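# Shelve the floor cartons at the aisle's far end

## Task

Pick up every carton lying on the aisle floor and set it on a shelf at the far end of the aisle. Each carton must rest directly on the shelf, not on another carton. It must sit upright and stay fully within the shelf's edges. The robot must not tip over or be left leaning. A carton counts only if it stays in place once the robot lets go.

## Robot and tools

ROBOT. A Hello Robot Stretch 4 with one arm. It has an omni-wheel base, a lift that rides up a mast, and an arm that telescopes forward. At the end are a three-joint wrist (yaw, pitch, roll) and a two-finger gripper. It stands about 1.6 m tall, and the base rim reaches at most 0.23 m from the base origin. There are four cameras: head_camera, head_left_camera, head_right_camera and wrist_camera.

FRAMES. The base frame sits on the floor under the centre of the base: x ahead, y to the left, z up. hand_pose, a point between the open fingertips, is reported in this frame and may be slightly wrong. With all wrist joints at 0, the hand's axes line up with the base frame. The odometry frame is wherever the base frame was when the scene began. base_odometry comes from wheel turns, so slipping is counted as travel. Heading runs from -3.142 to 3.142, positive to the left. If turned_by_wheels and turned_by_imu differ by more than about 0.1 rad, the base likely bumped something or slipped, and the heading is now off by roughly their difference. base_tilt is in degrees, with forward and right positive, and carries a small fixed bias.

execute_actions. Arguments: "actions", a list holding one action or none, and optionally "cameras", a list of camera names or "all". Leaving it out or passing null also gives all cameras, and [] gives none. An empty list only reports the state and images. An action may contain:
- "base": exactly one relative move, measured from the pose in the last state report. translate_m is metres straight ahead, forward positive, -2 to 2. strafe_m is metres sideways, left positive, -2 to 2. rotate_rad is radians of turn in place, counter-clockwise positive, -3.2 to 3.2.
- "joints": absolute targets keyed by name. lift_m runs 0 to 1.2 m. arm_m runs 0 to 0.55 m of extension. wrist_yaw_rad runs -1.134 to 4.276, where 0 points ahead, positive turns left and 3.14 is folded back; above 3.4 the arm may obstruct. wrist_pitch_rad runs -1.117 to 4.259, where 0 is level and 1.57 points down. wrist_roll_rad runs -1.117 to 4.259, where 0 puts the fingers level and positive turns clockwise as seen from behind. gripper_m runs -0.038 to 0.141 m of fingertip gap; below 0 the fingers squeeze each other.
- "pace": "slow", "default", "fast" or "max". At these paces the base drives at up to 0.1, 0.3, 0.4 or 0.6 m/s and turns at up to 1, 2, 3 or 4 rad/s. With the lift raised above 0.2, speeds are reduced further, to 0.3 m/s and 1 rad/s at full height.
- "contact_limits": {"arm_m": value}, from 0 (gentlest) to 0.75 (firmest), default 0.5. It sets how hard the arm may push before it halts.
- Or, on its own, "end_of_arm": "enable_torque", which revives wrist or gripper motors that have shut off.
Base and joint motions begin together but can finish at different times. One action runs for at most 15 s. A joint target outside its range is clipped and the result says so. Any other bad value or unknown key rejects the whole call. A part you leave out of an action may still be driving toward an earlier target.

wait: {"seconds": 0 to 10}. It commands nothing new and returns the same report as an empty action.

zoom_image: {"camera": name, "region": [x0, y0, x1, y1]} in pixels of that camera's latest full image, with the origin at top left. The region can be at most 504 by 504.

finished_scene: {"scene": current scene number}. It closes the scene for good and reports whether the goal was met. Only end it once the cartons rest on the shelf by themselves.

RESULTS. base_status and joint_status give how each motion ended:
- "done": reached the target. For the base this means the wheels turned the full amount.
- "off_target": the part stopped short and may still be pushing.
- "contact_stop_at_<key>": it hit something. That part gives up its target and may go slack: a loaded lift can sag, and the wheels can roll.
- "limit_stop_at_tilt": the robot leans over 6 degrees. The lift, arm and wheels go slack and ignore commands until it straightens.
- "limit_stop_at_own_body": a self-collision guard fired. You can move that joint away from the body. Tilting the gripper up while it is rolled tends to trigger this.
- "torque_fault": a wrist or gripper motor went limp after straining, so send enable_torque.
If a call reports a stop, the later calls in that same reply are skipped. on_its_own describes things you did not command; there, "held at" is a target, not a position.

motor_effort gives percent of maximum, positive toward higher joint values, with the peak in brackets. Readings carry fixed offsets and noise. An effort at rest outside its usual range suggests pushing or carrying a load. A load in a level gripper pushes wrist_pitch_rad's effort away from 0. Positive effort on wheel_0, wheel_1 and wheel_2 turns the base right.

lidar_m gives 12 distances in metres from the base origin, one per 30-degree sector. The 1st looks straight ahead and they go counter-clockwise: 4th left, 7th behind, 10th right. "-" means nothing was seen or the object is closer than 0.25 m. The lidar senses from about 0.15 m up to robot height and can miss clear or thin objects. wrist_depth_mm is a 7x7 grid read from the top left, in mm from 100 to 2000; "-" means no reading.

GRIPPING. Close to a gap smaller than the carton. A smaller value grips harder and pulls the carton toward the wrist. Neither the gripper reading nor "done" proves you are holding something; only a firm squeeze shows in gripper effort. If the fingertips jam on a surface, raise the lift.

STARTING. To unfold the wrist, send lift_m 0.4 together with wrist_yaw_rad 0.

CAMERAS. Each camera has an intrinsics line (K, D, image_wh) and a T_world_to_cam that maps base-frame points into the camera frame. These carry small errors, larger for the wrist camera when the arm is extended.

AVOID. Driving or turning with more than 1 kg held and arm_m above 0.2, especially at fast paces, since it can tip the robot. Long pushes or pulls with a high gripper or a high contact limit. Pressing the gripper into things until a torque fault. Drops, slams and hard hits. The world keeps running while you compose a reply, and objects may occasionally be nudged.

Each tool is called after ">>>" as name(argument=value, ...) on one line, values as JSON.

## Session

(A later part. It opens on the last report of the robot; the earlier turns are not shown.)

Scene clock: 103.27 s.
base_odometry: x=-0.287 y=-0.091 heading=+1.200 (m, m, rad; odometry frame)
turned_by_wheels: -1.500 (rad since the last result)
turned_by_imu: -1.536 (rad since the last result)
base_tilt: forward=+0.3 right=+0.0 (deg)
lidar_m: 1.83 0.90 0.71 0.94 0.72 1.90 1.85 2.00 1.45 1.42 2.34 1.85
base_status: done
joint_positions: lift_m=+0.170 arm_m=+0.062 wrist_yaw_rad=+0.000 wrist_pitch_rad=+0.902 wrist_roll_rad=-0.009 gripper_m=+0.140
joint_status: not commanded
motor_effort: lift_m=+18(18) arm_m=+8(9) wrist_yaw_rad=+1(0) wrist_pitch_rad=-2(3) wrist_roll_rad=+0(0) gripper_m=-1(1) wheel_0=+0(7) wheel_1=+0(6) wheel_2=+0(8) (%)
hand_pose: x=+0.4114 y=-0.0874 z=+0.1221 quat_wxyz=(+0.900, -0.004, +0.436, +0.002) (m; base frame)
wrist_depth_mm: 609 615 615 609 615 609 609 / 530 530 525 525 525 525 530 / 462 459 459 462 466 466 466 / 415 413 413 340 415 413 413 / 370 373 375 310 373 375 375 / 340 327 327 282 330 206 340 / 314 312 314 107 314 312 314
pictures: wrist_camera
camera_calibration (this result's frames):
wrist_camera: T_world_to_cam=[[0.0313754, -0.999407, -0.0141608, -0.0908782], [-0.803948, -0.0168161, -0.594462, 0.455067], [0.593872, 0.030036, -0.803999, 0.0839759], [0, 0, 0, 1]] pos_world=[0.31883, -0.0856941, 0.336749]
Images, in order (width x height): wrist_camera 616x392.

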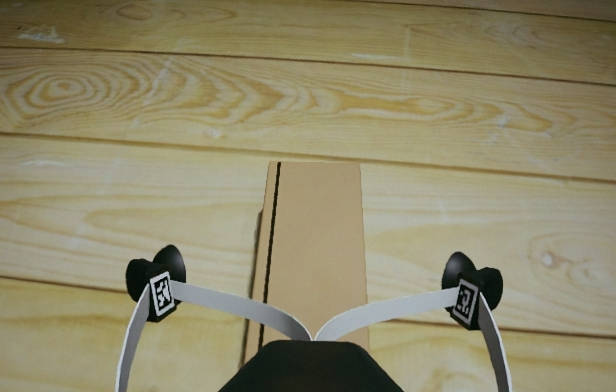

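>>> execute_actions(actions=[{"joints":{"lift_m":0.095}}], cameras=[])

>>> execute_actions(actions=[{"joints":{"gripper_m":0.02}}], cameras=[])

>>> execute_actions(actions=[{"joints":{"lift_m":0.25},"base":{"rotate_rad":1.498}}], cameras=[])

>>> execute_actions(actions=[{"joints":{"lift_m":1.105,"arm_m":0},"base":{"translate_m":1.7}}], cameras=["head_left_camera"])

>>> execute_actions(actions=[{"base":{"rotate_rad":1.4}}], cameras=["wrist_camera"])

>>> execute_actions(actions=[{"joints":{"arm_m":0.19,"lift_m":1.085},"contact_limits":{"arm_m":0.2}}], cameras=[])

>>> execute_actions(actions=[{"joints":{"gripper_m":0.12}}], cameras=[])

>>> execute_actions(actions=[{"joints":{"arm_m":0},"pace":"fast"}], cameras=["wrist_camera"])

Scene clock: 114.60 s.
base_odometry: x=-0.287 y=-0.091 heading=+1.200 (m, m, rad; odometry frame)
turned_by_wheels: +0.000 (rad since the last result)
turned_by_imu: +0.001 (rad since the last result)
base_tilt: forward=+0.4 right=+0.0 (deg)
lidar_m: 1.83 0.88 0.73 0.98 0.71 1.93 1.85 2.01 1.45 1.37 2.36 1.84
base_status: not commanded
joint_positions: lift_m=+0.095 arm_m=+0.062 wrist_yaw_rad=+0.000 wrist_pitch_rad=+0.902 wrist_roll_rad=-0.009 gripper_m=+0.140
joint_status: all done
motor_effort: lift_m=+17(18) arm_m=+9(8) wrist_yaw_rad=+3(0) wrist_pitch_rad=-2(2) wrist_roll_rad=-1(1) gripper_m=-1(2) wheel_0=-1(1) wheel_1=-1(1) wheel_2=+0(0) (%)
hand_pose: x=+0.4114 y=-0.0874 z=+0.0472 quat_wxyz=(+0.900, -0.004, +0.436, +0.002) (m; base frame)
wrist_depth_mm: 466 469 469 469 473 473 469 / 407 404 402 404 407 410 410 / 357 355 355 278 349 357 357 / 320 320 320 249 314 320 319 / 289 289 285 225 283 287 290 / 263 254 208 205 208 206 264 / 242 241 235 106 238 241 243
pictures: none
No camera images: the call's "cameras" was empty. Leave "cameras" out to get every camera's image.

Scene clock: 116.77 s.
base_odometry: x=-0.287 y=-0.091 heading=+1.200 (m, m, rad; odometry frame)
turned_by_wheels: +0.000 (rad since the last result)
turned_by_imu: +0.000 (rad since the last result)
base_tilt: forward=+0.4 right=+0.0 (deg)
lidar_m: 1.84 0.89 0.68 0.98 0.72 1.91 1.88 1.99 1.43 1.38 2.32 1.85
base_status: not commanded
joint_positions: lift_m=+0.095 arm_m=+0.062 wrist_yaw_rad=+0.000 wrist_pitch_rad=+0.902 wrist_roll_rad=-0.009 gripper_m=+0.020
joint_status: all done
motor_effort: lift_m=+18(18) arm_m=+8(8) wrist_yaw_rad=-1(1) wrist_pitch_rad=-2(4) wrist_roll_rad=+0(0) gripper_m=-24(24) wheel_0=-1(1) wheel_1=-1(1) wheel_2=+1(0) (%)
hand_pose: x=+0.4113 y=-0.0874 z=+0.0471 quat_wxyz=(+0.900, -0.004, +0.436, +0.002) (m; base frame)
wrist_depth_mm: 462 473 469 469 469 473 473 / 407 410 404 404 404 407 407 / 357 355 357 256 349 357 357 / 319 319 314 229 307 319 320 / 287 289 216 207 216 287 289 / 262 176 186 190 188 177 263 / 242 240 233 107 234 240 239
pictures: none
No camera images: the call's "cameras" was empty. Leave "cameras" out to get every camera's image.

Scene clock: 118.77 s.
base_odometry: x=-0.287 y=-0.091 heading=+2.698 (m, m, rad; odometry frame)
turned_by_wheels: +1.498 (rad since the last result)
turned_by_imu: +1.534 (rad since the last result)
base_tilt: forward=+0.4 right=+0.0 (deg)
lidar_m: 0.48 0.73 0.96 1.84 1.93 1.45 1.42 1.48 1.93 1.82 0.95 0.72
base_status: done
joint_positions: lift_m=+0.250 arm_m=+0.062 wrist_yaw_rad=+0.000 wrist_pitch_rad=+0.902 wrist_roll_rad=-0.009 gripper_m=+0.020
joint_status: all done
motor_effort: lift_m=+24(26) arm_m=+8(8) wrist_yaw_rad=-2(0) wrist_pitch_rad=-3(4) wrist_roll_rad=+0(0) gripper_m=-23(24) wheel_0=-1(7) wheel_1=+1(6) wheel_2=+0(8) (%)
hand_pose: x=+0.4114 y=-0.0874 z=+0.2016 quat_wxyz=(+0.900, -0.004, +0.436, +0.002) (m; base frame)
wrist_depth_mm: 585 732 759 750 759 615 379 / 580 654 654 647 647 525 421 / 564 574 574 256 559 517 492 / 512 512 500 229 492 512 517 / 462 466 216 208 216 462 462 / 421 176 186 190 189 177 421 / 387 387 375 107 375 389 389
pictures: none
No camera images: the call's "cameras" was empty. Leave "cameras" out to get every camera's image.

Scene clock: 125.93 s.
base_odometry: x=-1.822 y=+0.638 heading=+2.698 (m, m, rad; odometry frame)
turned_by_wheels: +0.000 (rad since the last result)
turned_by_imu: -0.003 (rad since the last result)
base_tilt: forward=+0.3 right=+0.0 (deg)
lidar_m: 0.41 0.44 0.29 0.27 0.29 0.44 - 0.40 0.30 0.25 0.28 0.25
base_status: done
joint_positions: lift_m=+1.105 arm_m=+0.002 wrist_yaw_rad=+0.000 wrist_pitch_rad=+0.902 wrist_roll_rad=-0.009 gripper_m=+0.020
joint_status: all done
motor_effort: lift_m=+24(26) arm_m=-8(8) wrist_yaw_rad=+2(0) wrist_pitch_rad=-4(5) wrist_roll_rad=+0(0) gripper_m=-24(19) wheel_0=+0(5) wheel_1=+0(6) wheel_2=+1(11) (%)
hand_pose: x=+0.3515 y=-0.0874 z=+1.0566 quat_wxyz=(+0.900, -0.004, +0.436, +0.002) (m; base frame)
wrist_depth_mm: 580 640 634 634 621 525 504 / 683 723 723 691 691 603 439 / 788 820 854 256 768 732 384 / 891 917 991 229 878 878 351 / 615 854 216 208 215 831 336 / 615 176 186 190 189 177 466 / 615 904 1182 106 699 508 433
pictures: head_left_camera
Images, in order (width x height): head_left_camera 420x672.

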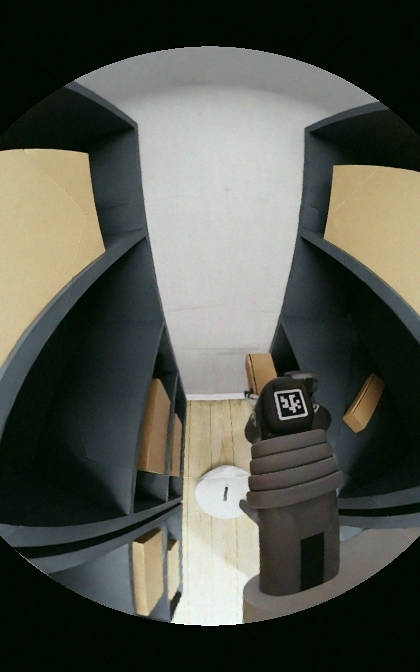

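Scene clock: 128.30 s.
base_odometry: x=-1.822 y=+0.638 heading=-2.185 (m, m, rad; odometry frame)
turned_by_wheels: +1.400 (rad since the last result)
turned_by_imu: +1.433 (rad since the last result)
base_tilt: forward=+0.4 right=+0.1 (deg)
lidar_m: 0.25 0.28 0.37 0.75 0.49 0.30 0.26 0.25 0.35 0.73 0.54 0.27
base_status: done
joint_positions: lift_m=+1.105 arm_m=+0.002 wrist_yaw_rad=+0.000 wrist_pitch_rad=+0.902 wrist_roll_rad=-0.009 gripper_m=+0.020
joint_status: not commanded
motor_effort: lift_m=+23(24) arm_m=-9(8) wrist_yaw_rad=+1(0) wrist_pitch_rad=-4(4) wrist_roll_rad=+0(1) gripper_m=-21(23) wheel_0=-1(6) wheel_1=-2(4) wheel_2=-2(7) (%)
hand_pose: x=+0.3515 y=-0.0874 z=+1.0566 quat_wxyz=(+0.900, -0.004, +0.436, +0.002) (m; base frame)
wrist_depth_mm: 306 477 504 508 504 508 504 / 300 424 436 436 436 439 442 / 291 384 384 256 375 384 387 / 285 342 338 229 329 343 343 / 278 310 216 208 216 312 309 / 268 176 186 189 189 177 294 / 258 268 264 107 442 512 585
pictures: wrist_camera
camera_calibration (this result's frames):
wrist_camera: T_world_to_cam=[[0.0314451, -0.999405, -0.0141812, -0.0757532], [-0.804255, -0.0168757, -0.594044, 0.962068], [0.593452, 0.0300851, -0.804307, 0.871357], [0, 0, 0, 1]] pos_world=[0.259022, -0.0856874, 1.27128]
Images, in order (width x height): wrist_camera 616x392.

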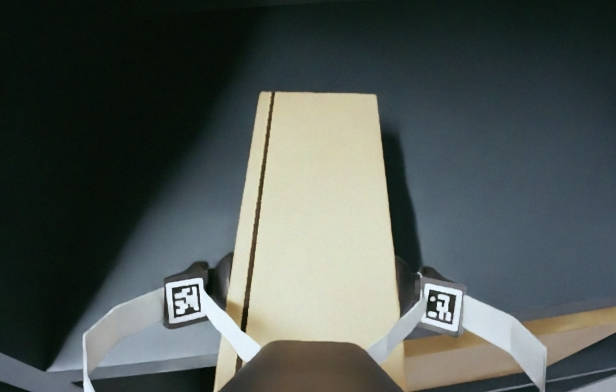

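Scene clock: 129.97 s.
base_odometry: x=-1.822 y=+0.638 heading=-2.185 (m, m, rad; odometry frame)
turned_by_wheels: +0.000 (rad since the last result)
turned_by_imu: +0.000 (rad since the last result)
base_tilt: forward=+0.3 right=+0.0 (deg)
lidar_m: 0.28 0.29 0.36 0.77 0.48 0.28 0.25 0.28 0.39 0.74 0.56 0.34
base_status: not commanded
joint_positions: lift_m=+1.085 arm_m=+0.189 wrist_yaw_rad=+0.000 wrist_pitch_rad=+0.902 wrist_roll_rad=-0.009 gripper_m=+0.020
joint_status: all done
motor_effort: lift_m=+18(21) arm_m=+8(8) wrist_yaw_rad=+1(1) wrist_pitch_rad=-3(4) wrist_roll_rad=+0(0) gripper_m=-26(26) wheel_0=-1(1) wheel_1=-2(1) wheel_2=-2(2) (%)
contact_limits: arm_m 0.2
hand_pose: x=+0.5383 y=-0.0874 z=+1.0371 quat_wxyz=(+0.900, -0.004, +0.436, +0.002) (m; base frame)
wrist_depth_mm: 338 353 359 375 384 402 415 / 353 389 392 402 402 404 404 / 338 355 353 256 347 355 355 / 309 317 309 229 304 320 317 / 286 286 216 207 216 286 287 / 260 176 186 189 189 177 262 / 240 239 233 106 233 239 239
pictures: none
No camera images: the call's "cameras" was empty. Leave "cameras" out to get every camera's image.

Scene clock: 131.83 s.
base_odometry: x=-1.822 y=+0.638 heading=-2.185 (m, m, rad; odometry frame)
turned_by_wheels: +0.000 (rad since the last result)
turned_by_imu: +0.000 (rad since the last result)
base_tilt: forward=+0.3 right=+0.1 (deg)
lidar_m: 0.28 0.29 0.38 0.78 0.47 0.31 0.27 0.26 0.34 0.75 0.55 0.34
base_status: not commanded
joint_positions: lift_m=+1.085 arm_m=+0.189 wrist_yaw_rad=+0.000 wrist_pitch_rad=+0.902 wrist_roll_rad=-0.009 gripper_m=+0.120
joint_status: all done
motor_effort: lift_m=+18(18) arm_m=+9(9) wrist_yaw_rad=+1(1) wrist_pitch_rad=-2(4) wrist_roll_rad=+0(1) gripper_m=-2(23) wheel_0=-1(1) wheel_1=-1(2) wheel_2=-1(2) (%)
hand_pose: x=+0.5384 y=-0.0874 z=+1.0372 quat_wxyz=(+0.900, -0.004, +0.436, +0.002) (m; base frame)
wrist_depth_mm: 334 353 362 373 387 399 415 / 353 389 392 404 404 404 407 / 338 355 355 276 349 355 355 / 310 317 319 247 310 317 317 / 286 287 277 224 232 287 287 / 260 256 200 204 207 253 260 / 240 240 236 106 232 239 242
pictures: none
No camera images: the call's "cameras" was empty. Leave "cameras" out to get every camera's image.

Scene clock: 133.23 s.
base_odometry: x=-1.822 y=+0.638 heading=-2.185 (m, m, rad; odometry frame)
turned_by_wheels: +0.000 (rad since the last result)
turned_by_imu: +0.000 (rad since the last result)
base_tilt: forward=+0.3 right=+0.0 (deg)
lidar_m: 0.27 0.29 0.38 0.76 0.46 0.28 0.26 0.29 0.36 0.76 0.55 0.32
base_status: not commanded
joint_positions: lift_m=+1.085 arm_m=+0.002 wrist_yaw_rad=+0.000 wrist_pitch_rad=+0.902 wrist_roll_rad=-0.009 gripper_m=+0.120
joint_status: all done
motor_effort: lift_m=+18(17) arm_m=-9(9) wrist_yaw_rad=+0(0) wrist_pitch_rad=-2(3) wrist_roll_rad=+0(1) gripper_m=-2(3) wheel_0=-1(1) wheel_1=-1(2) wheel_2=-2(2) (%)
hand_pose: x=+0.3516 y=-0.0874 z=+1.0371 quat_wxyz=(+0.900, -0.004, +0.436, +0.002) (m; base frame)
wrist_depth_mm: 304 455 469 364 466 473 469 / 300 407 407 314 399 407 407 / 293 357 359 277 349 357 357 / 286 317 317 273 314 319 319 / 276 287 289 290 290 287 289 / 257 256 255 264 264 267 436 / 245 250 569 107 436 504 634
pictures: wrist_camera
camera_calibration (this result's frames):
wrist_camera: T_world_to_cam=[[0.0312596, -0.999411, -0.0141706, -0.0760116], [-0.804057, -0.0167225, -0.594317, 0.950784], [0.593729, 0.0299721, -0.804106, 0.855349], [0, 0, 0, 1]] pos_world=[0.259015, -0.0857039, 1.25178]
Images, in order (width x height): wrist_camera 616x392.

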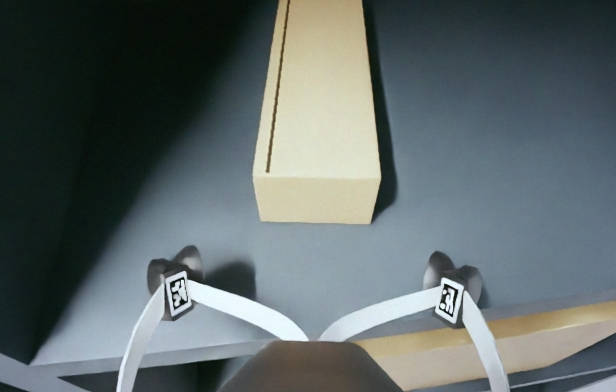

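>>> finished_scene(scene=2)

The scene is finished: the task was done.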